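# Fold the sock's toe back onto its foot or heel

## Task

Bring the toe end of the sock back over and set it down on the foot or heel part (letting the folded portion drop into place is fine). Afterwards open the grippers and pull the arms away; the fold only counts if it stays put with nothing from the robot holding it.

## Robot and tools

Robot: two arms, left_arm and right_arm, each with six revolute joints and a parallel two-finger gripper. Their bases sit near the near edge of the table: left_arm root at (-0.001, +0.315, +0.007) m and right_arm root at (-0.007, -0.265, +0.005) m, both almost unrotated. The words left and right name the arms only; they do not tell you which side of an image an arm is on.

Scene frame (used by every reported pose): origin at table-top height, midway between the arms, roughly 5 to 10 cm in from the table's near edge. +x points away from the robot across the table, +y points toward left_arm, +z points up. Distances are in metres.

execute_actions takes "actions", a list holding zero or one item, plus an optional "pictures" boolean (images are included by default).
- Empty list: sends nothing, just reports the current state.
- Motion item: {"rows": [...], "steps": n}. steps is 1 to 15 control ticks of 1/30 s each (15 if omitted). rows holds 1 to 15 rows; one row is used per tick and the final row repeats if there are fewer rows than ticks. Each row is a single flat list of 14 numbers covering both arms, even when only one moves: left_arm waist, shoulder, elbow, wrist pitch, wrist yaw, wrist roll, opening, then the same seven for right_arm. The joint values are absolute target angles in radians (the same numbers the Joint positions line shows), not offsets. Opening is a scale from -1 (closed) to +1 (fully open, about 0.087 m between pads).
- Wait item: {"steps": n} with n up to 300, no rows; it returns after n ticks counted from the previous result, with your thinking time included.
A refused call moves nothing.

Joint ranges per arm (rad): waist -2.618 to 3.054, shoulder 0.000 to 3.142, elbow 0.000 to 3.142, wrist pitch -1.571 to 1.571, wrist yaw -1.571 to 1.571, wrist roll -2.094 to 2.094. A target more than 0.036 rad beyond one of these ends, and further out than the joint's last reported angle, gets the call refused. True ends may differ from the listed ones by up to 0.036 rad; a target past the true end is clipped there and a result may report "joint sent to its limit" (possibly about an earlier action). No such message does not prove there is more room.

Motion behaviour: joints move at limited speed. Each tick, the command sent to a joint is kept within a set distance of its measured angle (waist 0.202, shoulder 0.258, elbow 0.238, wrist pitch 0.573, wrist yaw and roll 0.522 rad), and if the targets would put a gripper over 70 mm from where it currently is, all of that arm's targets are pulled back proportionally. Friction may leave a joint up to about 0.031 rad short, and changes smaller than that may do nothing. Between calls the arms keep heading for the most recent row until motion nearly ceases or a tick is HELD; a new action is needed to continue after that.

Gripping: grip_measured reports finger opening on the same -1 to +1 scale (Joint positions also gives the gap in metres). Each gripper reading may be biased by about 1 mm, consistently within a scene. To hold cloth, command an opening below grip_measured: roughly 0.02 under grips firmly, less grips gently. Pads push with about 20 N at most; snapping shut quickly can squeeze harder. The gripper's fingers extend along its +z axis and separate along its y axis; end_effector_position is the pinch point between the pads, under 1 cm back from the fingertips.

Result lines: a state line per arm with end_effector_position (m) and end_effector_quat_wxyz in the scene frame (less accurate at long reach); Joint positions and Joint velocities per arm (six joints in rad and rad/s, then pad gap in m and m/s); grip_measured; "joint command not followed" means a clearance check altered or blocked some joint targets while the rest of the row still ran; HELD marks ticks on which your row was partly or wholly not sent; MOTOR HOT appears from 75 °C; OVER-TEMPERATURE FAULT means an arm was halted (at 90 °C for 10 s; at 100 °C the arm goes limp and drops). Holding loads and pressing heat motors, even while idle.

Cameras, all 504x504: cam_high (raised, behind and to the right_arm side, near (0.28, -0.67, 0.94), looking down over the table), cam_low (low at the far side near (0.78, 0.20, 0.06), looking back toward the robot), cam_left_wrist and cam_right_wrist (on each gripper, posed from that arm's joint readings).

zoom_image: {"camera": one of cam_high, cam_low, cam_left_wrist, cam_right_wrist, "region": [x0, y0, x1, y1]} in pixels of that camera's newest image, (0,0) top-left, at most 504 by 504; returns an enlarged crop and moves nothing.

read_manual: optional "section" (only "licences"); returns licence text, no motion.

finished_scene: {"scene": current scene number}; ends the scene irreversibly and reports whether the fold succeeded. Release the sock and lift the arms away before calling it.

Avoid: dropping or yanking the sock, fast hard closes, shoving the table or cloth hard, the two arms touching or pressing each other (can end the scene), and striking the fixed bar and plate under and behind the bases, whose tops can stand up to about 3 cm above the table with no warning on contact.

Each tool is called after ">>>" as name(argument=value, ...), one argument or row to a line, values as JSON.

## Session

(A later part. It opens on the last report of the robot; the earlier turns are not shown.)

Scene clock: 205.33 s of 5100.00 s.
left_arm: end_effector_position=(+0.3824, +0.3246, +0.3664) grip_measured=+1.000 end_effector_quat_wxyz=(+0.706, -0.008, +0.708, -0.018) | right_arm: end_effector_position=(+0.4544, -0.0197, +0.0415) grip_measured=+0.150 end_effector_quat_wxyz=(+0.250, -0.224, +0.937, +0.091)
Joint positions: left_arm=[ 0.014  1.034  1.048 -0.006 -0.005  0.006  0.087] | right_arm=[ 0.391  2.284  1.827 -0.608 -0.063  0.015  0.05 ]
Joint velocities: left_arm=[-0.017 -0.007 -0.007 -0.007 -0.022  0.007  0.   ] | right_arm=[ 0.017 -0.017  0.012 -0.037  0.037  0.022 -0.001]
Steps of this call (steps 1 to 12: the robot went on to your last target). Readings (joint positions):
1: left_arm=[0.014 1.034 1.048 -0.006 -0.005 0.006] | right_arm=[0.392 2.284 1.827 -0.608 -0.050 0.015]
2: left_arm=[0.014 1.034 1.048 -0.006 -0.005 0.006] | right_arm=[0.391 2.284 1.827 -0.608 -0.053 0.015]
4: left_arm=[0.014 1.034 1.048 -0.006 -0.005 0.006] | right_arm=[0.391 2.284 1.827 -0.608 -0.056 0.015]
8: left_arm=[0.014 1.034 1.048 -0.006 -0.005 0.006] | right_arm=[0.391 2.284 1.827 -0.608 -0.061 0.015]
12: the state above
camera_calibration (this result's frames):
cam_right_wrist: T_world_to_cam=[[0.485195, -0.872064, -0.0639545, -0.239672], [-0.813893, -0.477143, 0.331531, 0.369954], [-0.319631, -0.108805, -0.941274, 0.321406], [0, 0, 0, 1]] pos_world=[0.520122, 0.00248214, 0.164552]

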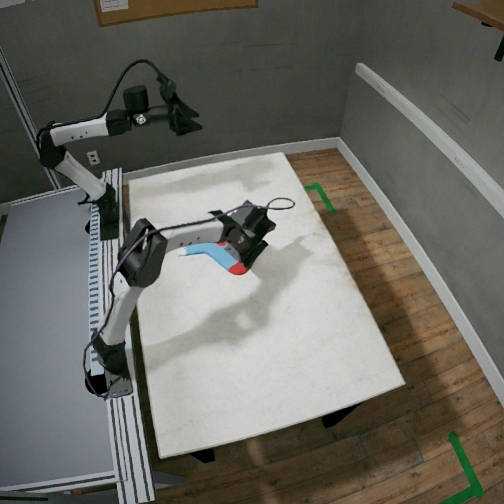

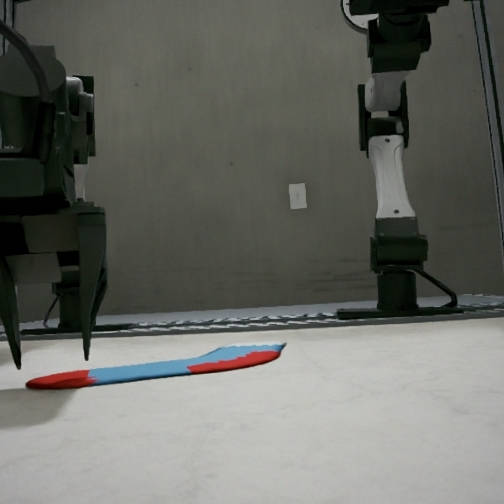

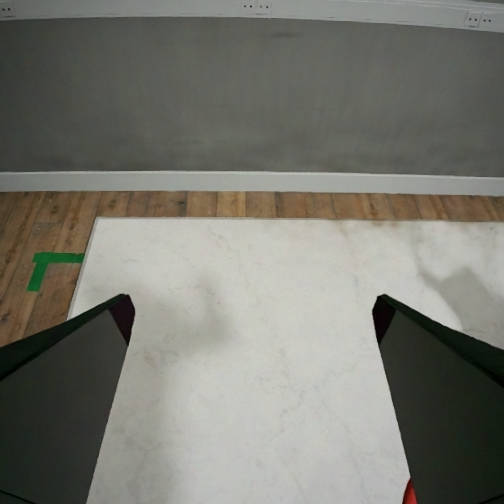

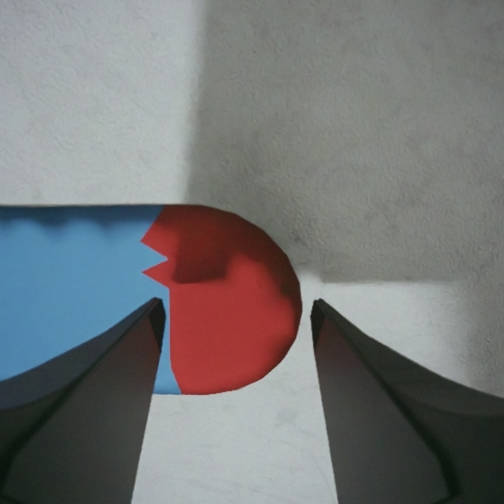

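>>> execute_actions(
  actions=[
    {"rows": [
[0.014,1.034,1.048,-0.006,-0.005,0.006,1, 0.385,2.295,1.815,-0.605,-0.066,0.015,0.15],
[0.014,1.034,1.048,-0.006,-0.005,0.006,1, 0.385,2.305,1.815,-0.605,-0.066,0.015,0.15],
[0.014,1.034,1.048,-0.006,-0.005,0.006,1, 0.385,2.312,1.815,-0.605,-0.066,0.015,0.15],
[0.014,1.034,1.048,-0.006,-0.005,0.006,1, 0.385,2.316,1.815,-0.605,-0.066,0.015,0.15],
[0.014,1.034,1.048,-0.006,-0.005,0.006,1, 0.385,2.319,1.815,-0.605,-0.066,0.015,0.15],
[0.014,1.034,1.048,-0.006,-0.005,0.006,1, 0.385,2.322,1.815,-0.605,-0.066,0.015,0.15],
[0.014,1.034,1.048,-0.006,-0.005,0.006,1, 0.385,2.325,1.815,-0.605,-0.066,0.015,0.15],
[0.014,1.034,1.048,-0.006,-0.005,0.006,1, 0.385,2.328,1.815,-0.605,-0.066,0.015,0.15],
[0.014,1.034,1.048,-0.006,-0.005,0.006,1, 0.385,2.331,1.815,-0.605,-0.066,0.015,0.15],
[0.014,1.034,1.048,-0.006,-0.005,0.006,1, 0.385,2.334,1.815,-0.605,-0.066,0.015,0.15],
[0.014,1.034,1.048,-0.006,-0.005,0.006,1, 0.385,2.337,1.815,-0.605,-0.066,0.015,0.15],
[0.014,1.034,1.048,-0.006,-0.005,0.006,1, 0.385,2.340,1.815,-0.605,-0.066,0.015,0.15],
[0.014,1.034,1.048,-0.006,-0.005,0.006,1, 0.385,2.342,1.815,-0.605,-0.066,0.015,0.15],
[0.014,1.034,1.048,-0.006,-0.005,0.006,1, 0.385,2.344,1.815,-0.605,-0.066,0.015,0.15],
[0.014,1.034,1.048,-0.006,-0.005,0.006,1, 0.385,2.346,1.815,-0.605,-0.066,0.015,0.15]
], "steps": 15},
  ],
  pictures=false,
)

>>> execute_actions(
  actions=[
    {"steps": 10},
  ],
)

>>> zoom_image(
  camera="cam_low",
  region=[0, 300, 160, 420],
)

Scene clock: 216.37 s of 5100.00 s.
left_arm: end_effector_position=(+0.3824, +0.3246, +0.3664) grip_measured=+1.000 end_effector_quat_wxyz=(+0.706, -0.008, +0.708, -0.018) | right_arm: end_effector_position=(+0.4526, -0.0205, +0.0269) grip_measured=+0.150 end_effector_quat_wxyz=(+0.237, -0.225, +0.941, +0.088)
Joint positions: left_arm=[ 0.014  1.034  1.048 -0.006 -0.005  0.006  0.087] | right_arm=[ 0.391  2.313  1.827 -0.606 -0.064  0.015  0.05 ]
Joint velocities: left_arm=[-0.002 -0.002 -0.007 -0.022  0.022  0.066  0.   ] | right_arm=[ 0.002 -0.007  0.002 -0.007  0.037  0.022 -0.   ]
Steps of this call (steps 1 to 30: the robot went on to your last target; steps 31 to 120: nothing new was sent; then 6.53 s passed at rest; steps 121 to 135: all 15 steps of this action). Readings (joint positions):
121: left_arm=[0.014 1.034 1.048 -0.006 -0.005 0.006] | right_arm=[0.391 2.284 1.827 -0.608 -0.064 0.015]
122: left_arm=[0.014 1.034 1.048 -0.006 -0.005 0.006] | right_arm=[0.391 2.284 1.827 -0.608 -0.064 0.015]
124: left_arm=[0.014 1.034 1.048 -0.006 -0.005 0.006] | right_arm=[0.391 2.284 1.827 -0.608 -0.064 0.015]
128: left_arm=[0.014 1.034 1.048 -0.006 -0.005 0.006] | right_arm=[0.391 2.292 1.827 -0.608 -0.064 0.015]
135: the state above

Scene clock: 216.70 s of 5100.00 s.
left_arm: end_effector_position=(+0.3824, +0.3246, +0.3664) grip_measured=+1.000 end_effector_quat_wxyz=(+0.706, -0.008, +0.708, -0.018) | right_arm: end_effector_position=(+0.4527, -0.0204, +0.0269) grip_measured=+0.150 end_effector_quat_wxyz=(+0.238, -0.225, +0.941, +0.088)
Joint positions: left_arm=[ 0.014  1.034  1.048 -0.006 -0.005  0.006  0.087] | right_arm=[ 0.391  2.313  1.827 -0.606 -0.064  0.015  0.05 ]
Joint velocities: left_arm=[-0.002  0.007 -0.002 -0.037  0.022 -0.022  0.   ] | right_arm=[-0.007  0.002  0.002  0.037 -0.037  0.11   0.   ]
Steps of this call (steps 1 to 10: the robot went on to your last target). Readings (joint positions):
1: left_arm=[0.014 1.034 1.048 -0.006 -0.005 0.006] | right_arm=[0.391 2.313 1.827 -0.606 -0.064 0.015]
2: left_arm=[0.014 1.034 1.048 -0.006 -0.005 0.006] | right_arm=[0.391 2.313 1.827 -0.606 -0.064 0.015]
4: left_arm=[0.014 1.034 1.048 -0.006 -0.005 0.006] | right_arm=[0.391 2.313 1.827 -0.606 -0.064 0.015]
8: left_arm=[0.014 1.034 1.048 -0.006 -0.005 0.006] | right_arm=[0.391 2.313 1.827 -0.606 -0.064 0.015]
10: the state above
camera_calibration (this result's frames):
cam_right_wrist: T_world_to_cam=[[0.484028, -0.872558, -0.0660227, -0.239808], [-0.805309, -0.473698, 0.356493, 0.368558], [-0.342336, -0.119384, -0.931962, 0.316857], [0, 0, 0, 1]] pos_world=[0.521348, 0.00316563, 0.148077]

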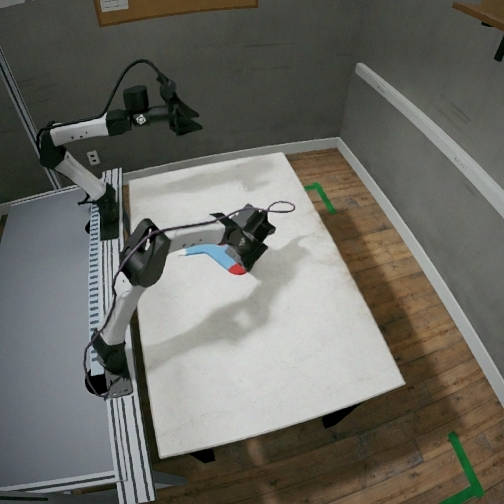

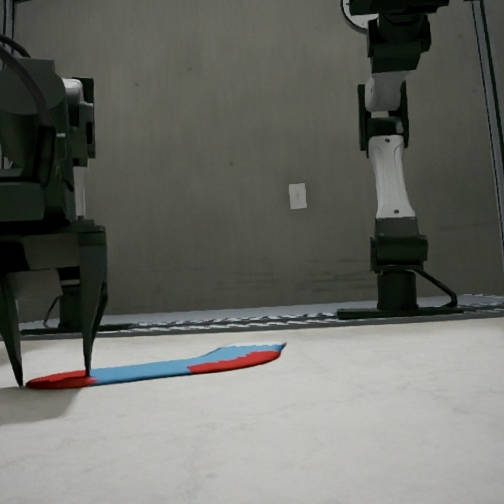

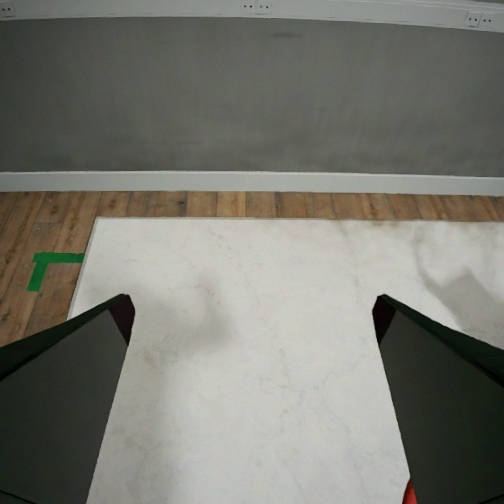

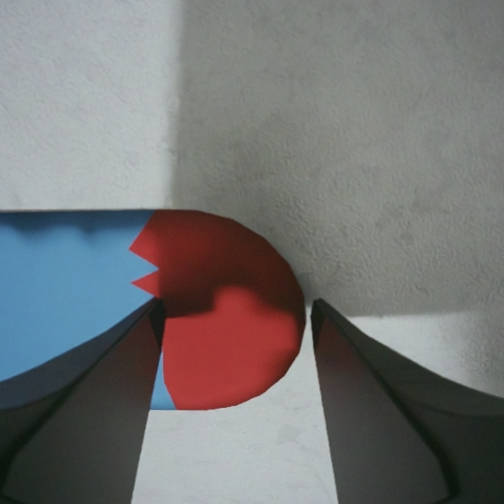

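Region (0, 300, 160, 420) of cam_low's 504x504 image, scaled by 3.150, with more detail than that image has; it fills the top 378 rows of this view, and the rest is white.

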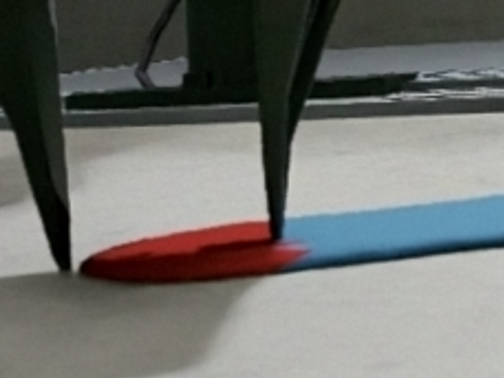

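>>> execute_actions(
  actions=[
    {"rows": [
[0.014,1.034,1.048,-0.006,-0.005,0.006,1, 0.385,2.346,1.815,-0.605,-0.066,0.015,0.11],
[0.014,1.034,1.048,-0.006,-0.005,0.006,1, 0.385,2.346,1.815,-0.605,-0.066,0.015,0.07],
[0.014,1.034,1.048,-0.006,-0.005,0.006,1, 0.385,2.346,1.815,-0.605,-0.066,0.015,0.03],
[0.014,1.034,1.048,-0.006,-0.005,0.006,1, 0.385,2.346,1.815,-0.605,-0.066,0.015,-0.01],
[0.014,1.034,1.048,-0.006,-0.005,0.006,1, 0.385,2.346,1.815,-0.605,-0.066,0.015,-0.05],
[0.014,1.034,1.048,-0.006,-0.005,0.006,1, 0.385,2.346,1.815,-0.605,-0.066,0.015,-0.09],
[0.014,1.034,1.048,-0.006,-0.005,0.006,1, 0.385,2.346,1.815,-0.605,-0.066,0.015,-0.13],
[0.014,1.034,1.048,-0.006,-0.005,0.006,1, 0.385,2.346,1.815,-0.605,-0.066,0.015,-0.17],
[0.014,1.034,1.048,-0.006,-0.005,0.006,1, 0.385,2.346,1.815,-0.605,-0.066,0.015,-0.21],
[0.014,1.034,1.048,-0.006,-0.005,0.006,1, 0.385,2.346,1.815,-0.605,-0.066,0.015,-0.25],
[0.014,1.034,1.048,-0.006,-0.005,0.006,1, 0.385,2.346,1.815,-0.605,-0.066,0.015,-0.29],
[0.014,1.034,1.048,-0.006,-0.005,0.006,1, 0.385,2.346,1.815,-0.605,-0.066,0.015,-0.33],
[0.014,1.034,1.048,-0.006,-0.005,0.006,1, 0.385,2.346,1.815,-0.605,-0.066,0.015,-0.37],
[0.014,1.034,1.048,-0.006,-0.005,0.006,1, 0.385,2.346,1.815,-0.605,-0.066,0.015,-0.41],
[0.014,1.034,1.048,-0.006,-0.005,0.006,1, 0.385,2.346,1.815,-0.605,-0.066,0.015,-0.45]
], "steps": 15},
  ],
)

>>> zoom_image(
  camera="cam_low",
  region=[0, 300, 160, 420],
)

Scene clock: 228.00 s of 5100.00 s.
left_arm: end_effector_position=(+0.3824, +0.3246, +0.3664) grip_measured=+1.000 end_effector_quat_wxyz=(+0.706, -0.008, +0.708, -0.018) | right_arm: end_effector_position=(+0.4518, -0.0184, +0.0271) grip_measured=-0.429 end_effector_quat_wxyz=(+0.236, -0.226, +0.940, +0.094)
Joint positions: left_arm=[ 0.014  1.034  1.048 -0.006 -0.005  0.006  0.087] | right_arm=[ 0.391  2.313  1.827 -0.605 -0.077  0.015  0.025]
Joint velocities: left_arm=[ 0.007  0.002 -0.012  0.022  0.007 -0.037  0.   ] | right_arm=[-0.027 -0.017  0.017  0.066 -0.051  0.007 -0.036]
Steps of this call (steps 1 to 15: the robot went on to your last target; steps 16 to 110: nothing new was sent; then 7.13 s passed at rest; steps 111 to 125: all 15 steps of this action). Readings (joint positions):
111: left_arm=[0.014 1.034 1.048 -0.006 -0.005 0.006] | right_arm=[0.391 2.313 1.827 -0.606 -0.064 0.015]
112: left_arm=[0.014 1.034 1.048 -0.006 -0.005 0.006] | right_arm=[0.391 2.313 1.827 -0.606 -0.064 0.015]
114: left_arm=[0.014 1.034 1.048 -0.006 -0.005 0.006] | right_arm=[0.391 2.313 1.827 -0.605 -0.064 0.015]
118: left_arm=[0.014 1.034 1.048 -0.006 -0.005 0.006] | right_arm=[0.391 2.313 1.827 -0.605 -0.069 0.015]
125: the state above
camera_calibration (this result's frames):
cam_right_wrist: T_world_to_cam=[[0.489072, -0.868843, -0.0769413, -0.239516], [-0.800849, -0.482243, 0.355082, 0.366581], [-0.345615, -0.112042, -0.931664, 0.318583], [0, 0, 0, 1]] pos_world=[0.520824, 0.00437379, 0.148217]

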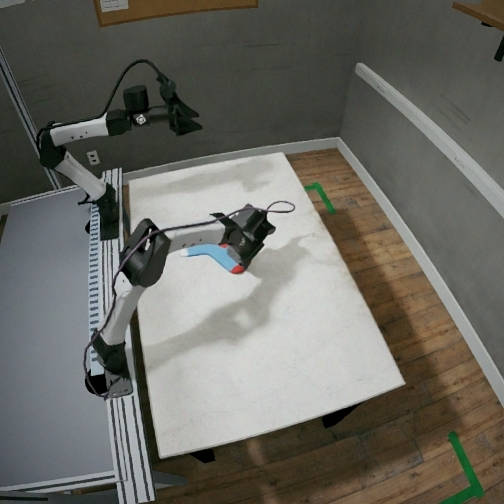

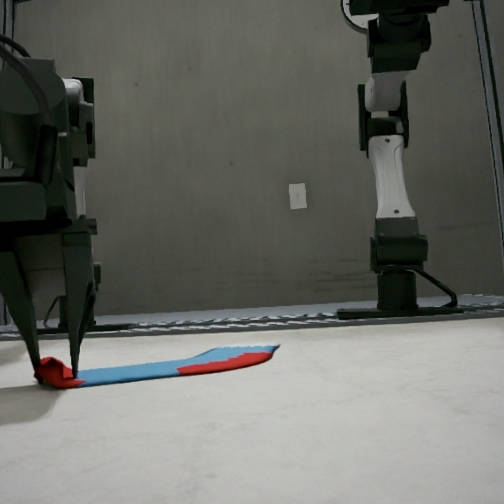

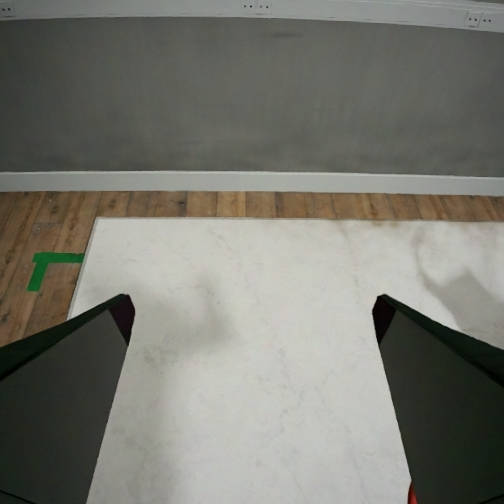

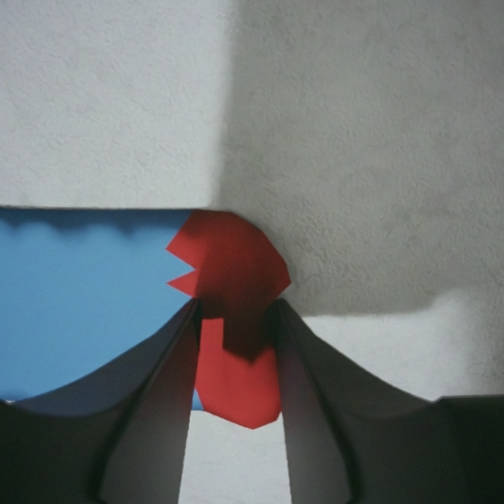

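Region (0, 300, 160, 420) of cam_low's 504x504 image, scaled by 3.150, with more detail than that image has; it fills the top 378 rows of this view, and the rest is white.

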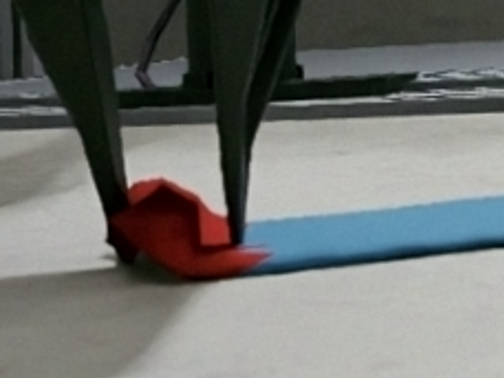

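>>> execute_actions(
  actions=[
    {"rows": [
[0.014,1.034,1.048,-0.006,-0.005,0.006,1, 0.385,2.340,1.815,-0.605,-0.070,0.015,-0.49],
[0.014,1.034,1.048,-0.006,-0.005,0.006,1, 0.385,2.340,1.815,-0.605,-0.070,0.015,-0.53],
[0.014,1.034,1.048,-0.006,-0.005,0.006,1, 0.385,2.340,1.815,-0.605,-0.070,0.015,-0.57],
[0.014,1.034,1.048,-0.006,-0.005,0.006,1, 0.385,2.340,1.815,-0.605,-0.070,0.015,-0.61],
[0.014,1.034,1.048,-0.006,-0.005,0.006,1, 0.385,2.340,1.815,-0.605,-0.070,0.015,-0.65],
[0.014,1.034,1.048,-0.006,-0.005,0.006,1, 0.385,2.340,1.815,-0.605,-0.070,0.015,-0.69],
[0.014,1.034,1.048,-0.006,-0.005,0.006,1, 0.385,2.340,1.815,-0.605,-0.070,0.015,-0.73],
[0.014,1.034,1.048,-0.006,-0.005,0.006,1, 0.385,2.340,1.815,-0.605,-0.070,0.015,-0.77],
[0.014,1.034,1.048,-0.006,-0.005,0.006,1, 0.385,2.340,1.815,-0.605,-0.070,0.015,-0.80],
[0.014,1.034,1.048,-0.006,-0.005,0.006,1, 0.385,2.340,1.815,-0.605,-0.070,0.015,-0.83],
[0.014,1.034,1.048,-0.006,-0.005,0.006,1, 0.385,2.340,1.815,-0.605,-0.070,0.015,-0.86],
[0.014,1.034,1.048,-0.006,-0.005,0.006,1, 0.385,2.340,1.815,-0.605,-0.070,0.015,-0.88],
[0.014,1.034,1.048,-0.006,-0.005,0.006,1, 0.385,2.340,1.815,-0.605,-0.070,0.015,-0.90],
[0.014,1.034,1.048,-0.006,-0.005,0.006,1, 0.385,2.340,1.815,-0.605,-0.070,0.015,-0.92],
[0.014,1.034,1.048,-0.006,-0.005,0.006,1, 0.385,2.340,1.815,-0.605,-0.070,0.015,-0.93]
], "steps": 15},
  ],
  pictures=false,
)

>>> execute_actions(
  actions=[
    {"steps": 8},
  ],
)

>>> zoom_image(
  camera="cam_low",
  region=[0, 300, 160, 420],
)

Scene clock: 239.60 s of 5100.00 s.
left_arm: end_effector_position=(+0.3824, +0.3246, +0.3664) grip_measured=+1.000 end_effector_quat_wxyz=(+0.706, -0.008, +0.708, -0.018) | right_arm: end_effector_position=(+0.4521, -0.0175, +0.0274) grip_measured=-0.920 end_effector_quat_wxyz=(+0.237, -0.227, +0.940, +0.097)
Joint positions: left_arm=[ 0.014  1.034  1.048 -0.006 -0.005  0.006  0.087] | right_arm=[ 0.391  2.313  1.827 -0.602 -0.08   0.015  0.003]
Joint velocities: left_arm=[-0.007  0.007 -0.012 -0.007  0.022 -0.022  0.   ] | right_arm=[ 0.002 -0.017  0.012 -0.037 -0.066  0.007 -0.009]
Steps of this call (steps 1 to 15: the robot went on to your last target; steps 16 to 110: nothing new was sent; then 7.43 s passed at rest; steps 111 to 125: all 15 steps of this action). Readings (joint positions):
111: left_arm=[0.014 1.034 1.048 -0.006 -0.005 0.006] | right_arm=[0.391 2.313 1.827 -0.605 -0.079 0.015]
112: left_arm=[0.014 1.034 1.048 -0.006 -0.005 0.006] | right_arm=[0.391 2.313 1.827 -0.605 -0.080 0.015]
114: left_arm=[0.014 1.034 1.048 -0.006 -0.005 0.006] | right_arm=[0.391 2.313 1.827 -0.604 -0.081 0.015]
118: left_arm=[0.014 1.034 1.048 -0.006 -0.005 0.006] | right_arm=[0.391 2.313 1.827 -0.604 -0.083 0.015]
125: the state above

Scene clock: 239.87 s of 5100.00 s.
left_arm: end_effector_position=(+0.3824, +0.3246, +0.3664) grip_measured=+1.000 end_effector_quat_wxyz=(+0.706, -0.008, +0.708, -0.018) | right_arm: end_effector_position=(+0.4523, -0.0178, +0.0274) grip_measured=-0.924 end_effector_quat_wxyz=(+0.238, -0.226, +0.940, +0.096)
Joint positions: left_arm=[ 0.014  1.034  1.048 -0.006 -0.005  0.006  0.087] | right_arm=[ 0.391  2.313  1.827 -0.602 -0.079  0.015  0.003]
Joint velocities: left_arm=[ 0.002  0.012 -0.002 -0.007 -0.037  0.051  0.   ] | right_arm=[-0.002  0.007 -0.002  0.037  0.037 -0.081  0.001]
Steps of this call (steps 1 to 8: the robot went on to your last target). Readings (joint positions):
1: left_arm=[0.014 1.034 1.048 -0.006 -0.005 0.006] | right_arm=[0.391 2.313 1.827 -0.602 -0.079 0.015]
2: left_arm=[0.014 1.034 1.048 -0.006 -0.005 0.006] | right_arm=[0.391 2.313 1.827 -0.602 -0.079 0.015]
4: left_arm=[0.014 1.034 1.048 -0.006 -0.005 0.006] | right_arm=[0.391 2.313 1.827 -0.602 -0.079 0.015]
8: the state above
camera_calibration (this result's frames):
cam_right_wrist: T_world_to_cam=[[0.48975, -0.868309, -0.078643, -0.239428], [-0.801212, -0.483798, 0.352134, 0.367385], [-0.343808, -0.109448, -0.93264, 0.31834], [0, 0, 0, 1]] pos_world=[0.521061, 0.00468412, 0.148698]

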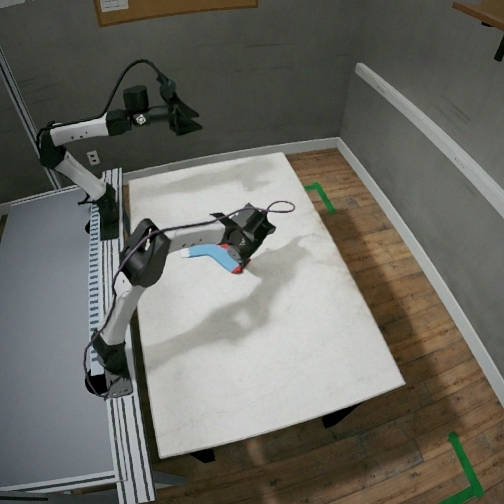

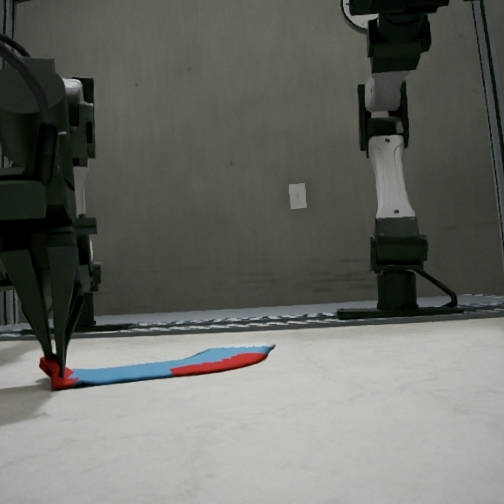

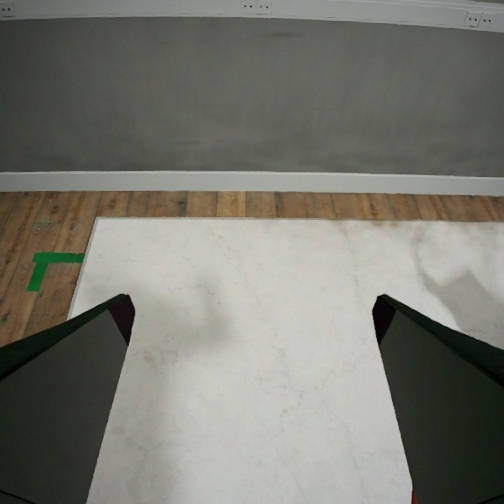

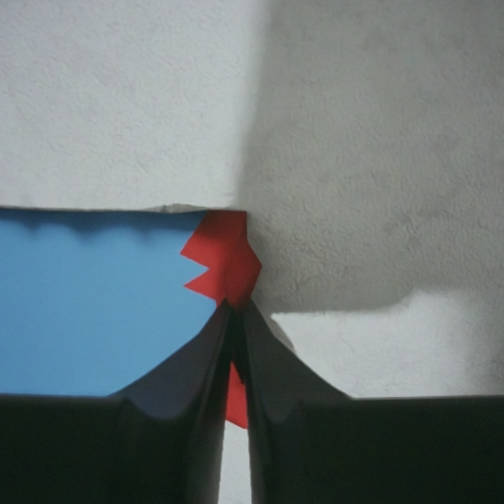

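Region (0, 300, 160, 420) of cam_low's 504x504 image, scaled by 3.150, with more detail than that image has; it fills the top 378 rows of this view, and the rest is white.

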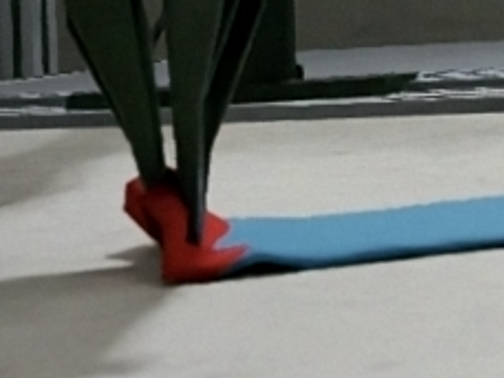

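>>> execute_actions(
  actions=[
    {"rows": [
[0.014,1.034,1.048,-0.006,-0.005,0.006,1, 0.396,2.309,1.843,-0.621,-0.075,0.020,-0.945],
[0.014,1.034,1.048,-0.006,-0.005,0.006,1, 0.397,2.308,1.848,-0.628,-0.074,0.022,-0.945],
[0.014,1.034,1.048,-0.006,-0.005,0.006,1, 0.399,2.306,1.855,-0.636,-0.073,0.023,-0.945],
[0.014,1.034,1.048,-0.006,-0.005,0.006,1, 0.402,2.303,1.863,-0.647,-0.072,0.025,-0.945],
[0.014,1.034,1.048,-0.006,-0.005,0.006,1, 0.4045,2.3005,1.873,-0.659,-0.070,0.027,-0.945],
[0.014,1.034,1.048,-0.006,-0.005,0.006,1, 0.4075,2.2975,1.883,-0.672,-0.069,0.029,-0.945],
[0.014,1.034,1.048,-0.006,-0.005,0.006,1, 0.4105,2.2945,1.893,-0.685,-0.068,0.031,-0.945],
[0.014,1.034,1.048,-0.006,-0.005,0.006,1, 0.414,2.291,1.9045,-0.699,-0.066,0.0335,-0.945],
[0.014,1.034,1.048,-0.006,-0.005,0.006,1, 0.417,2.288,1.916,-0.713,-0.064,0.036,-0.945],
[0.014,1.034,1.048,-0.006,-0.005,0.006,1, 0.420,2.285,1.926,-0.726,-0.063,0.038,-0.945],
[0.014,1.034,1.048,-0.006,-0.005,0.006,1, 0.4247,2.2845,1.935,-0.7353,-0.061,0.042,-0.945],
[0.014,1.034,1.048,-0.006,-0.005,0.006,1, 0.4293,2.284,1.944,-0.7447,-0.059,0.046,-0.945],
[0.014,1.034,1.048,-0.006,-0.005,0.006,1, 0.434,2.2837,1.9527,-0.754,-0.057,0.050,-0.945],
[0.014,1.034,1.048,-0.006,-0.005,0.006,1, 0.4387,2.283,1.9616,-0.7633,-0.0546,0.054,-0.945],
[0.014,1.034,1.048,-0.006,-0.005,0.006,1, 0.4433,2.2828,1.9704,-0.7727,-0.0524,0.0586,-0.945]
], "steps": 15},
  ],
  pictures=false,
)

>>> execute_actions(
  actions=[
    {"rows": [
[0.014,1.034,1.048,-0.006,-0.005,0.006,1, 0.448,2.282,1.979,-0.782,-0.050,0.063,-0.945],
[0.014,1.034,1.048,-0.006,-0.005,0.006,1, 0.4527,2.282,1.988,-0.7913,-0.048,0.067,-0.945],
[0.014,1.034,1.048,-0.006,-0.005,0.006,1, 0.4573,2.2815,1.997,-0.8007,-0.046,0.071,-0.945],
[0.014,1.034,1.048,-0.006,-0.005,0.006,1, 0.462,2.281,2.006,-0.810,-0.044,0.075,-0.945],
[0.014,1.034,1.048,-0.006,-0.005,0.006,1, 0.4686,2.289,2.0126,-0.8155,-0.041,0.081,-0.945],
[0.014,1.034,1.048,-0.006,-0.005,0.006,1, 0.4752,2.297,2.019,-0.821,-0.038,0.0865,-0.945],
[0.014,1.034,1.048,-0.006,-0.005,0.006,1, 0.4818,2.304,2.026,-0.8266,-0.035,0.092,-0.945],
[0.014,1.034,1.048,-0.006,-0.005,0.006,1, 0.4884,2.306,2.0325,-0.832,-0.032,0.098,-0.945],
[0.014,1.034,1.048,-0.006,-0.005,0.006,1, 0.495,2.308,2.039,-0.8377,-0.029,0.1036,-0.945],
[0.014,1.034,1.048,-0.006,-0.005,0.006,1, 0.5015,2.310,2.046,-0.843,-0.026,0.109,-0.945],
[0.014,1.034,1.048,-0.006,-0.005,0.006,1, 0.508,2.312,2.0525,-0.849,-0.023,0.115,-0.945],
[0.014,1.034,1.048,-0.006,-0.005,0.006,1, 0.5147,2.314,2.059,-0.854,-0.020,0.121,-0.945],
[0.014,1.034,1.048,-0.006,-0.005,0.006,1, 0.5213,2.316,2.066,-0.860,-0.017,0.1265,-0.945],
[0.014,1.034,1.048,-0.006,-0.005,0.006,1, 0.528,2.318,2.0724,-0.8655,-0.014,0.132,-0.945],
[0.014,1.034,1.048,-0.006,-0.005,0.006,1, 0.5345,2.320,2.079,-0.871,-0.011,0.138,-0.945]
], "steps": 15},
  ],
  pictures=false,
)

>>> execute_actions(
  actions=[
    {"steps": 15},
  ],
)

Scene clock: 296.50 s of 5100.00 s.
left_arm: end_effector_position=(+0.3824, +0.3246, +0.3664) grip_measured=+1.000 end_effector_quat_wxyz=(+0.706, -0.008, +0.708, -0.018) | right_arm: end_effector_position=(+0.4500, -0.0011, +0.0653) grip_measured=-0.926 end_effector_quat_wxyz=(+0.247, -0.229, +0.936, +0.098)
Joint positions: left_arm=[ 0.014  1.034  1.048 -0.006 -0.005  0.006  0.087] | right_arm=[ 0.423  2.294  1.94  -0.712 -0.066  0.038  0.003]
Joint velocities: left_arm=[ 0.007  0.002  0.002  0.066 -0.007 -0.037  0.   ] | right_arm=[ 0.144 -0.066  0.286 -0.359  0.022  0.198 -0.001]
Steps of this call (steps 1 to 15: the robot went on to your last target; steps 16 to 110: nothing new was sent; then 52.47 s passed at rest; steps 111 to 125: all 15 steps of this action). Readings (joint positions):
111: left_arm=[0.014 1.034 1.048 -0.006 -0.005 0.006] | right_arm=[0.391 2.312 1.828 -0.602 -0.079 0.015]
112: left_arm=[0.014 1.034 1.048 -0.006 -0.005 0.006] | right_arm=[0.391 2.311 1.830 -0.602 -0.078 0.015]
114: left_arm=[0.014 1.034 1.048 -0.006 -0.005 0.006] | right_arm=[0.391 2.311 1.838 -0.608 -0.078 0.016]
118: left_arm=[0.014 1.034 1.048 -0.006 -0.005 0.006] | right_arm=[0.394 2.311 1.868 -0.641 -0.076 0.021]
125: the state above

Scene clock: 297.00 s of 5100.00 s.
left_arm: end_effector_position=(+0.3824, +0.3246, +0.3664) grip_measured=+1.000 end_effector_quat_wxyz=(+0.706, -0.008, +0.708, -0.018) | right_arm: end_effector_position=(+0.4269, +0.0366, +0.0955) grip_measured=-0.926 end_effector_quat_wxyz=(+0.246, -0.234, +0.935, +0.100)
Joint positions: left_arm=[ 0.014  1.034  1.048 -0.006 -0.005  0.006  0.087] | right_arm=[ 0.513  2.289  2.052 -0.826 -0.029  0.108  0.003]
Joint velocities: left_arm=[-0.002 -0.002  0.007  0.007 -0.037 -0.081  0.   ] | right_arm=[ 0.198 -0.002  0.188 -0.168  0.11   0.198  0.001]
Steps of this call (steps 1 to 15: all 15 steps of this action). Readings (joint positions):
1: left_arm=[0.014 1.034 1.048 -0.006 -0.005 0.006] | right_arm=[0.428 2.291 1.950 -0.721 -0.064 0.042]
2: left_arm=[0.014 1.034 1.048 -0.006 -0.005 0.006] | right_arm=[0.434 2.290 1.959 -0.730 -0.062 0.045]
4: left_arm=[0.014 1.034 1.048 -0.006 -0.005 0.006] | right_arm=[0.444 2.289 1.977 -0.748 -0.059 0.053]
8: left_arm=[0.014 1.034 1.048 -0.006 -0.005 0.006] | right_arm=[0.465 2.289 2.006 -0.780 -0.049 0.071]
15: the state above

Scene clock: 297.50 s of 5100.00 s.
left_arm: end_effector_position=(+0.3824, +0.3246, +0.3664) grip_measured=+1.000 end_effector_quat_wxyz=(+0.706, -0.008, +0.708, -0.018) | right_arm: end_effector_position=(+0.4195, +0.0424, +0.0934) grip_measured=-0.926 end_effector_quat_wxyz=(+0.237, -0.231, +0.939, +0.097)
Joint positions: left_arm=[ 0.014  1.034  1.048 -0.006 -0.005  0.006  0.087] | right_arm=[ 0.532  2.297  2.065 -0.851 -0.017  0.131  0.003]
Joint velocities: left_arm=[-0.032 -0.012 -0.012 -0.022 -0.022  0.007  0.   ] | right_arm=[-0.007 -0.002  0.002 -0.007  0.037  0.066 -0.001]
Steps of this call (steps 1 to 15: the robot went on to your last target). Readings (joint positions):
1: left_arm=[0.014 1.034 1.048 -0.006 -0.005 0.006] | right_arm=[0.519 2.289 2.057 -0.831 -0.027 0.113]
2: left_arm=[0.014 1.034 1.048 -0.006 -0.005 0.006] | right_arm=[0.525 2.289 2.062 -0.834 -0.025 0.116]
4: left_arm=[0.014 1.034 1.048 -0.006 -0.005 0.006] | right_arm=[0.531 2.289 2.065 -0.838 -0.024 0.122]
8: left_arm=[0.014 1.034 1.048 -0.006 -0.005 0.006] | right_arm=[0.532 2.291 2.065 -0.845 -0.020 0.127]
15: the state above
camera_calibration (this result's frames):
cam_right_wrist: T_world_to_cam=[[0.498711, -0.863252, -0.0779939, -0.169967], [-0.796075, -0.491772, 0.35274, 0.345125], [-0.342858, -0.113826, -0.932465, 0.37497], [0, 0, 0, 1]] pos_world=[0.488071, 0.0656798, 0.214651]

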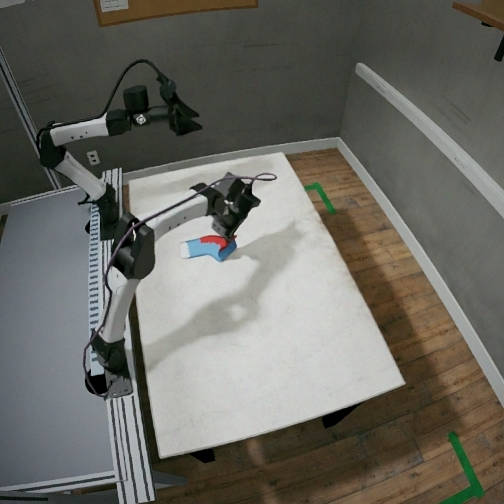

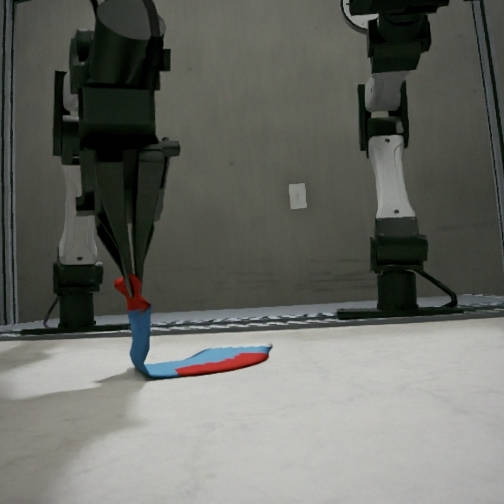

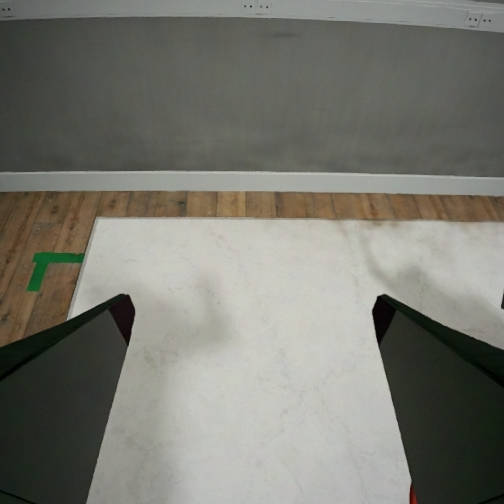

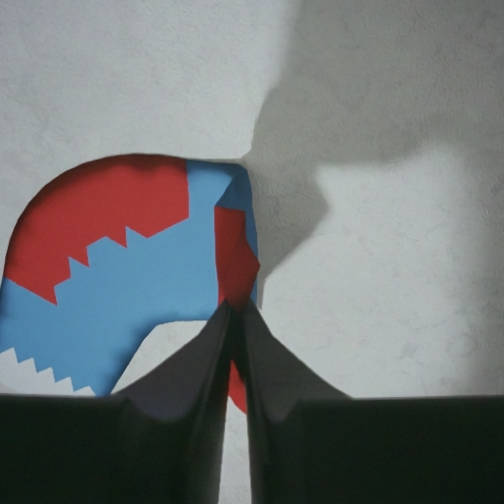

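>>> execute_actions(
  actions=[
    {"rows": [
[0.014,1.034,1.048,-0.006,-0.005,0.006,1, 0.537,2.322,2.068,-0.858,-0.009,0.141,-0.945],
[0.014,1.034,1.048,-0.006,-0.005,0.006,1, 0.541,2.324,2.058,-0.846,-0.007,0.146,-0.945],
[0.014,1.034,1.048,-0.006,-0.005,0.006,1, 0.546,2.326,2.050,-0.836,-0.004,0.151,-0.945],
[0.014,1.034,1.048,-0.006,-0.005,0.006,1, 0.552,2.328,2.048,-0.832,-0.001,0.157,-0.945],
[0.014,1.034,1.048,-0.006,-0.005,0.006,1, 0.559,2.330,2.046,-0.828,0.002,0.163,-0.945],
[0.014,1.034,1.048,-0.006,-0.005,0.006,1, 0.566,2.333,2.044,-0.824,0.005,0.170,-0.945],
[0.014,1.034,1.048,-0.006,-0.005,0.006,1, 0.573,2.335,2.042,-0.820,0.008,0.176,-0.945],
[0.014,1.034,1.048,-0.006,-0.005,0.006,1, 0.580,2.338,2.040,-0.815,0.012,0.183,-0.945],
[0.014,1.034,1.048,-0.006,-0.005,0.006,1, 0.587,2.340,2.038,-0.811,0.015,0.189,-0.945],
[0.014,1.034,1.048,-0.006,-0.005,0.006,1, 0.594,2.343,2.036,-0.806,0.018,0.196,-0.945],
[0.014,1.034,1.048,-0.006,-0.005,0.006,1, 0.600,2.345,2.035,-0.802,0.021,0.202,-0.945],
[0.014,1.034,1.048,-0.006,-0.005,0.006,1, 0.604,2.347,2.029,-0.794,0.023,0.206,-0.945],
[0.014,1.034,1.048,-0.006,-0.005,0.006,1, 0.608,2.350,2.024,-0.786,0.025,0.209,-0.945],
[0.014,1.034,1.048,-0.006,-0.005,0.006,1, 0.612,2.352,2.018,-0.778,0.027,0.213,-0.945],
[0.014,1.034,1.048,-0.006,-0.005,0.006,1, 0.616,2.354,2.012,-0.770,0.029,0.217,-0.945]
], "steps": 15},
  ],
  pictures=false,
)

>>> execute_actions(
  actions=[
    {"rows": [
[0.014,1.034,1.048,-0.006,-0.005,0.006,1, 0.621,2.357,2.007,-0.762,0.032,0.220,-0.945],
[0.014,1.034,1.048,-0.006,-0.005,0.006,1, 0.625,2.359,2.001,-0.754,0.034,0.224,-0.945],
[0.014,1.034,1.048,-0.006,-0.005,0.006,1, 0.629,2.361,1.995,-0.746,0.036,0.228,-0.945],
[0.014,1.034,1.048,-0.006,-0.005,0.006,1, 0.633,2.364,1.990,-0.738,0.038,0.231,-0.945],
[0.014,1.034,1.048,-0.006,-0.005,0.006,1, 0.637,2.366,1.984,-0.730,0.040,0.235,-0.945],
[0.014,1.034,1.048,-0.006,-0.005,0.006,1, 0.639,2.368,1.979,-0.723,0.041,0.237,-0.945],
[0.014,1.034,1.048,-0.006,-0.005,0.006,1, 0.641,2.370,1.975,-0.716,0.042,0.239,-0.945],
[0.014,1.034,1.048,-0.006,-0.005,0.006,1, 0.643,2.372,1.971,-0.710,0.043,0.240,-0.945],
[0.014,1.034,1.048,-0.006,-0.005,0.006,1, 0.644,2.373,1.968,-0.706,0.044,0.241,-0.945],
[0.014,1.034,1.048,-0.006,-0.005,0.006,1, 0.645,2.374,1.965,-0.702,0.044,0.242,-0.945]
], "steps": 15},
  ],
  pictures=false,
)

>>> execute_actions(
  actions=[
    {"steps": 10},
  ],
)

>>> zoom_image(
  camera="cam_low",
  region=[100, 270, 300, 420],
)

Scene clock: 333.87 s of 5100.00 s.
left_arm: end_effector_position=(+0.3824, +0.3246, +0.3664) grip_measured=+1.000 end_effector_quat_wxyz=(+0.706, -0.008, +0.708, -0.018) | right_arm: end_effector_position=(+0.4014, +0.0732, +0.0764) grip_measured=-0.926 end_effector_quat_wxyz=(+0.234, -0.234, +0.939, +0.097)
Joint positions: left_arm=[ 0.014  1.034  1.048 -0.006 -0.005  0.006  0.087] | right_arm=[ 0.604  2.323  2.045 -0.809  0.013  0.191  0.003]
Joint velocities: left_arm=[-0.007 -0.007 -0.002 -0.051 -0.037 -0.051  0.   ] | right_arm=[ 0.168  0.085 -0.178  0.081 -0.022  0.139  0.   ]
Steps of this call (steps 1 to 15: the robot went on to your last target; steps 16 to 110: nothing new was sent; then 32.20 s passed at rest; steps 111 to 125: all 15 steps of this action). Readings (joint positions):
111: left_arm=[0.014 1.034 1.048 -0.006 -0.005 0.006] | right_arm=[0.532 2.297 2.065 -0.851 -0.016 0.132]
112: left_arm=[0.014 1.034 1.048 -0.006 -0.005 0.006] | right_arm=[0.532 2.297 2.065 -0.851 -0.016 0.133]
114: left_arm=[0.014 1.034 1.048 -0.006 -0.005 0.006] | right_arm=[0.533 2.297 2.065 -0.851 -0.013 0.138]
118: left_arm=[0.014 1.034 1.048 -0.006 -0.005 0.006] | right_arm=[0.549 2.302 2.065 -0.842 -0.002 0.155]
125: the state above

Scene clock: 334.37 s of 5100.00 s.
left_arm: end_effector_position=(+0.3824, +0.3246, +0.3664) grip_measured=+1.000 end_effector_quat_wxyz=(+0.706, -0.008, +0.708, -0.018) | right_arm: end_effector_position=(+0.3935, +0.0860, +0.0466) grip_measured=-0.926 end_effector_quat_wxyz=(+0.230, -0.228, +0.942, +0.092)
Joint positions: left_arm=[ 0.014  1.034  1.048 -0.006 -0.005  0.006  0.087] | right_arm=[ 0.637  2.354  1.984 -0.729  0.035  0.232  0.003]
Joint velocities: left_arm=[-0.002 -0.002  0.017 -0.051  0.007  0.007  0.   ] | right_arm=[ 0.002  0.002 -0.017  0.081 -0.007 -0.037  0.001]
Steps of this call (steps 1 to 15: all 15 steps of this action). Readings (joint positions):
1: left_arm=[0.014 1.034 1.048 -0.006 -0.005 0.006] | right_arm=[0.609 2.326 2.038 -0.804 0.015 0.195]
2: left_arm=[0.014 1.034 1.048 -0.006 -0.005 0.006] | right_arm=[0.613 2.329 2.032 -0.798 0.017 0.200]
4: left_arm=[0.014 1.034 1.048 -0.006 -0.005 0.006] | right_arm=[0.620 2.335 2.020 -0.784 0.022 0.208]
8: left_arm=[0.014 1.034 1.048 -0.006 -0.005 0.006] | right_arm=[0.629 2.346 1.998 -0.757 0.030 0.221]
15: the state above

Scene clock: 334.70 s of 5100.00 s.
left_arm: end_effector_position=(+0.3824, +0.3246, +0.3664) grip_measured=+1.000 end_effector_quat_wxyz=(+0.706, -0.008, +0.708, -0.018) | right_arm: end_effector_position=(+0.3956, +0.0873, +0.0475) grip_measured=-0.926 end_effector_quat_wxyz=(+0.235, -0.226, +0.941, +0.094)
Joint positions: left_arm=[ 0.014  1.034  1.048 -0.006 -0.005  0.006  0.087] | right_arm=[ 0.637  2.354  1.984 -0.719  0.038  0.235  0.003]
Joint velocities: left_arm=[-0.007 -0.002  0.022 -0.022  0.007  0.022  0.   ] | right_arm=[ 0.007  0.007 -0.007 -0.007 -0.037  0.037  0.   ]
Steps of this call (steps 1 to 10: the robot went on to your last target). Readings (joint positions):
1: left_arm=[0.014 1.034 1.048 -0.006 -0.005 0.006] | right_arm=[0.637 2.354 1.984 -0.727 0.036 0.233]
2: left_arm=[0.014 1.034 1.048 -0.006 -0.005 0.006] | right_arm=[0.637 2.354 1.984 -0.725 0.037 0.233]
4: left_arm=[0.014 1.034 1.048 -0.006 -0.005 0.006] | right_arm=[0.637 2.354 1.984 -0.722 0.037 0.234]
8: left_arm=[0.014 1.034 1.048 -0.006 -0.005 0.006] | right_arm=[0.637 2.354 1.984 -0.720 0.038 0.235]
10: the state above
camera_calibration (this result's frames):
cam_right_wrist: T_world_to_cam=[[0.487356, -0.869791, -0.077124, -0.117848], [-0.800549, -0.480332, 0.358334, 0.364826], [-0.348721, -0.112894, -0.930403, 0.331213], [0, 0, 0, 1]] pos_world=[0.464995, 0.110127, 0.168343]

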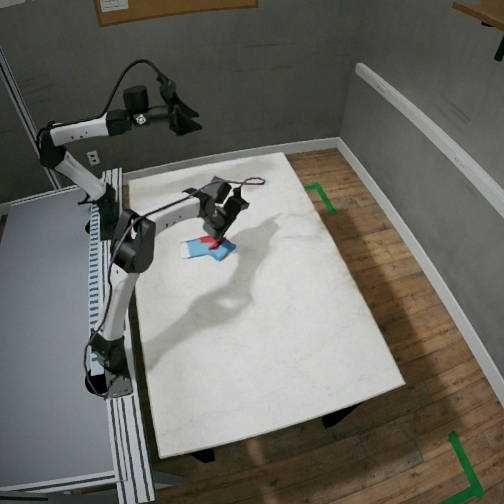

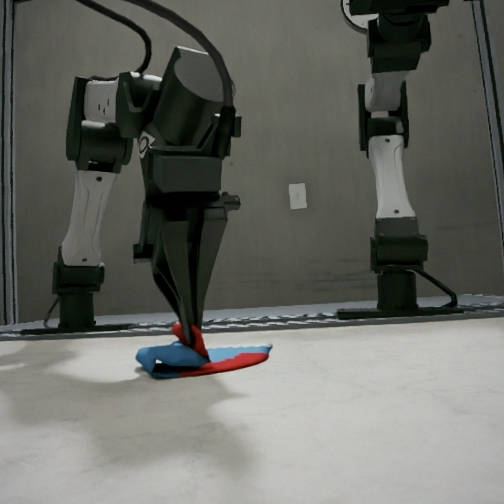

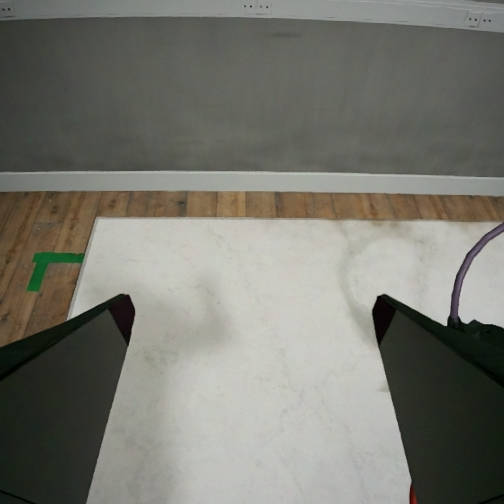

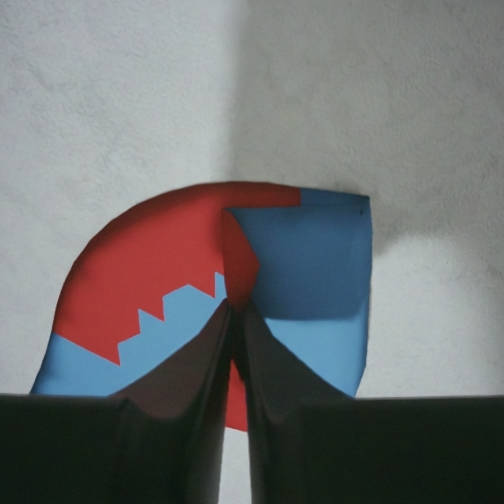

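Region (100, 270, 300, 420) of cam_low's 504x504 image, scaled by 2.520, with more detail than that image has; it fills the top 378 rows of this view, and the rest is white.

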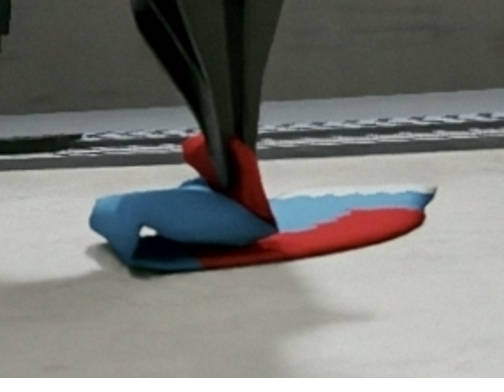

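>>> execute_actions(
  actions=[
    {"rows": [
[0.014,1.034,1.048,-0.006,-0.005,0.006,1, 0.648,2.374,1.975,-0.708,0.046,0.244,-0.945],
[0.014,1.034,1.048,-0.006,-0.005,0.006,1, 0.651,2.374,1.975,-0.708,0.048,0.246,-0.945],
[0.014,1.034,1.048,-0.006,-0.005,0.006,1, 0.654,2.374,1.975,-0.708,0.050,0.249,-0.945],
[0.014,1.034,1.048,-0.006,-0.005,0.006,1, 0.657,2.374,1.975,-0.708,0.051,0.252,-0.945],
[0.014,1.034,1.048,-0.006,-0.005,0.006,1, 0.660,2.374,1.975,-0.708,0.052,0.255,-0.945],
[0.014,1.034,1.048,-0.006,-0.005,0.006,1, 0.663,2.374,1.975,-0.708,0.053,0.258,-0.945],
[0.014,1.034,1.048,-0.006,-0.005,0.006,1, 0.666,2.374,1.975,-0.708,0.054,0.260,-0.945],
[0.014,1.034,1.048,-0.006,-0.005,0.006,1, 0.668,2.374,1.975,-0.708,0.055,0.262,-0.945],
[0.014,1.034,1.048,-0.006,-0.005,0.006,1, 0.670,2.374,1.975,-0.708,0.055,0.263,-0.945]
], "steps": 15},
  ],
)

>>> zoom_image(
  camera="cam_low",
  region=[100, 270, 300, 420],
)

Scene clock: 342.83 s of 5100.00 s.
left_arm: end_effector_position=(+0.3824, +0.3246, +0.3664) grip_measured=+1.000 end_effector_quat_wxyz=(+0.706, -0.008, +0.708, -0.018) | right_arm: end_effector_position=(+0.3866, +0.0978, +0.0474) grip_measured=-0.926 end_effector_quat_wxyz=(+0.235, -0.228, +0.940, +0.095)
Joint positions: left_arm=[ 0.014  1.034  1.048 -0.006 -0.005  0.006  0.087] | right_arm=[ 0.665  2.354  1.984 -0.719  0.048  0.254  0.003]
Joint velocities: left_arm=[-0.017  0.002  0.002 -0.081 -0.037 -0.037  0.   ] | right_arm=[ 0.002  0.007 -0.002 -0.007  0.007  0.066  0.   ]
Steps of this call (steps 1 to 30: the robot went on to your last target; steps 31 to 120: nothing new was sent; then 3.63 s passed at rest; steps 121 to 135: all 15 steps of this action). Readings (joint positions):
121: left_arm=[0.014 1.034 1.048 -0.006 -0.005 0.006] | right_arm=[0.637 2.354 1.984 -0.719 0.039 0.236]
122: left_arm=[0.014 1.034 1.048 -0.006 -0.005 0.006] | right_arm=[0.637 2.354 1.984 -0.719 0.039 0.237]
124: left_arm=[0.014 1.034 1.048 -0.006 -0.005 0.006] | right_arm=[0.639 2.354 1.984 -0.719 0.042 0.239]
128: left_arm=[0.014 1.034 1.048 -0.006 -0.005 0.006] | right_arm=[0.650 2.354 1.984 -0.719 0.046 0.247]
135: the state above
camera_calibration (this result's frames):
cam_right_wrist: T_world_to_cam=[[0.492507, -0.866822, -0.0778223, -0.106557], [-0.79804, -0.485477, 0.356993, 0.362333], [-0.34723, -0.113716, -0.93086, 0.328761], [0, 0, 0, 1]] pos_world=[0.455792, 0.120923, 0.168388]

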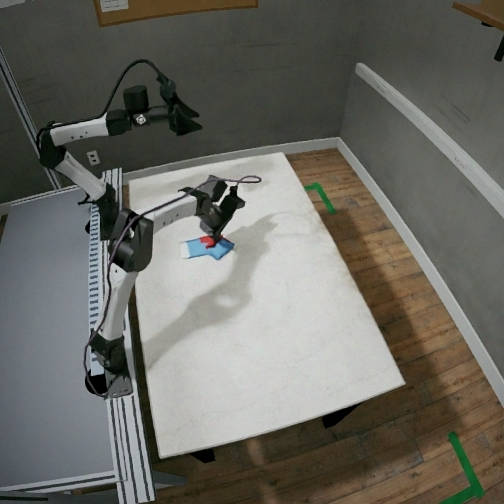

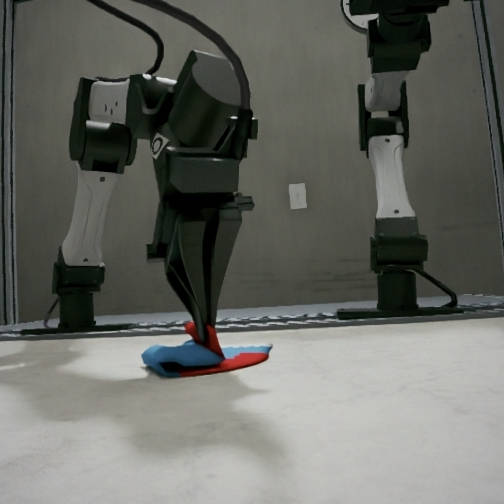

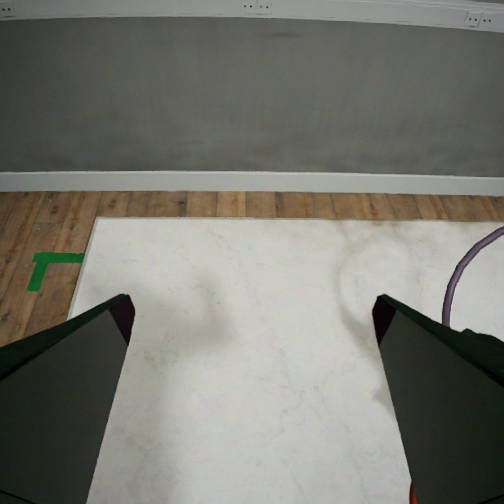

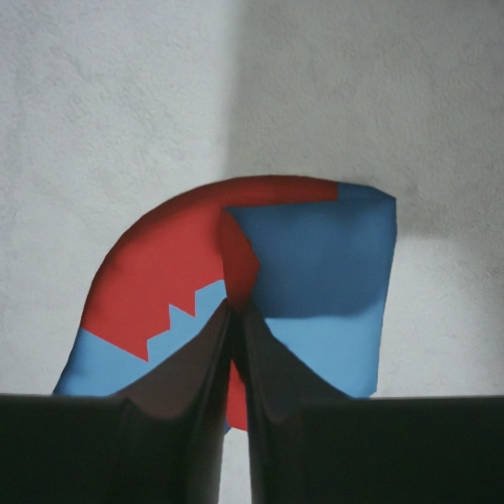

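Region (100, 270, 300, 420) of cam_low's 504x504 image, scaled by 2.520, with more detail than that image has; it fills the top 378 rows of this view, and the rest is white.

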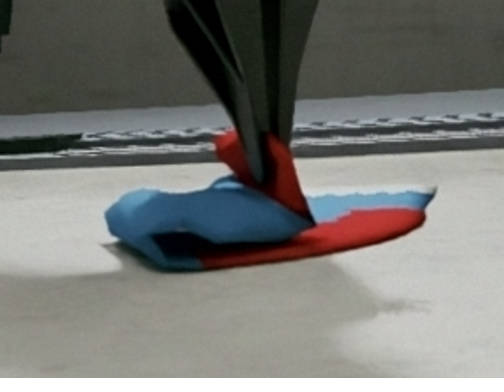

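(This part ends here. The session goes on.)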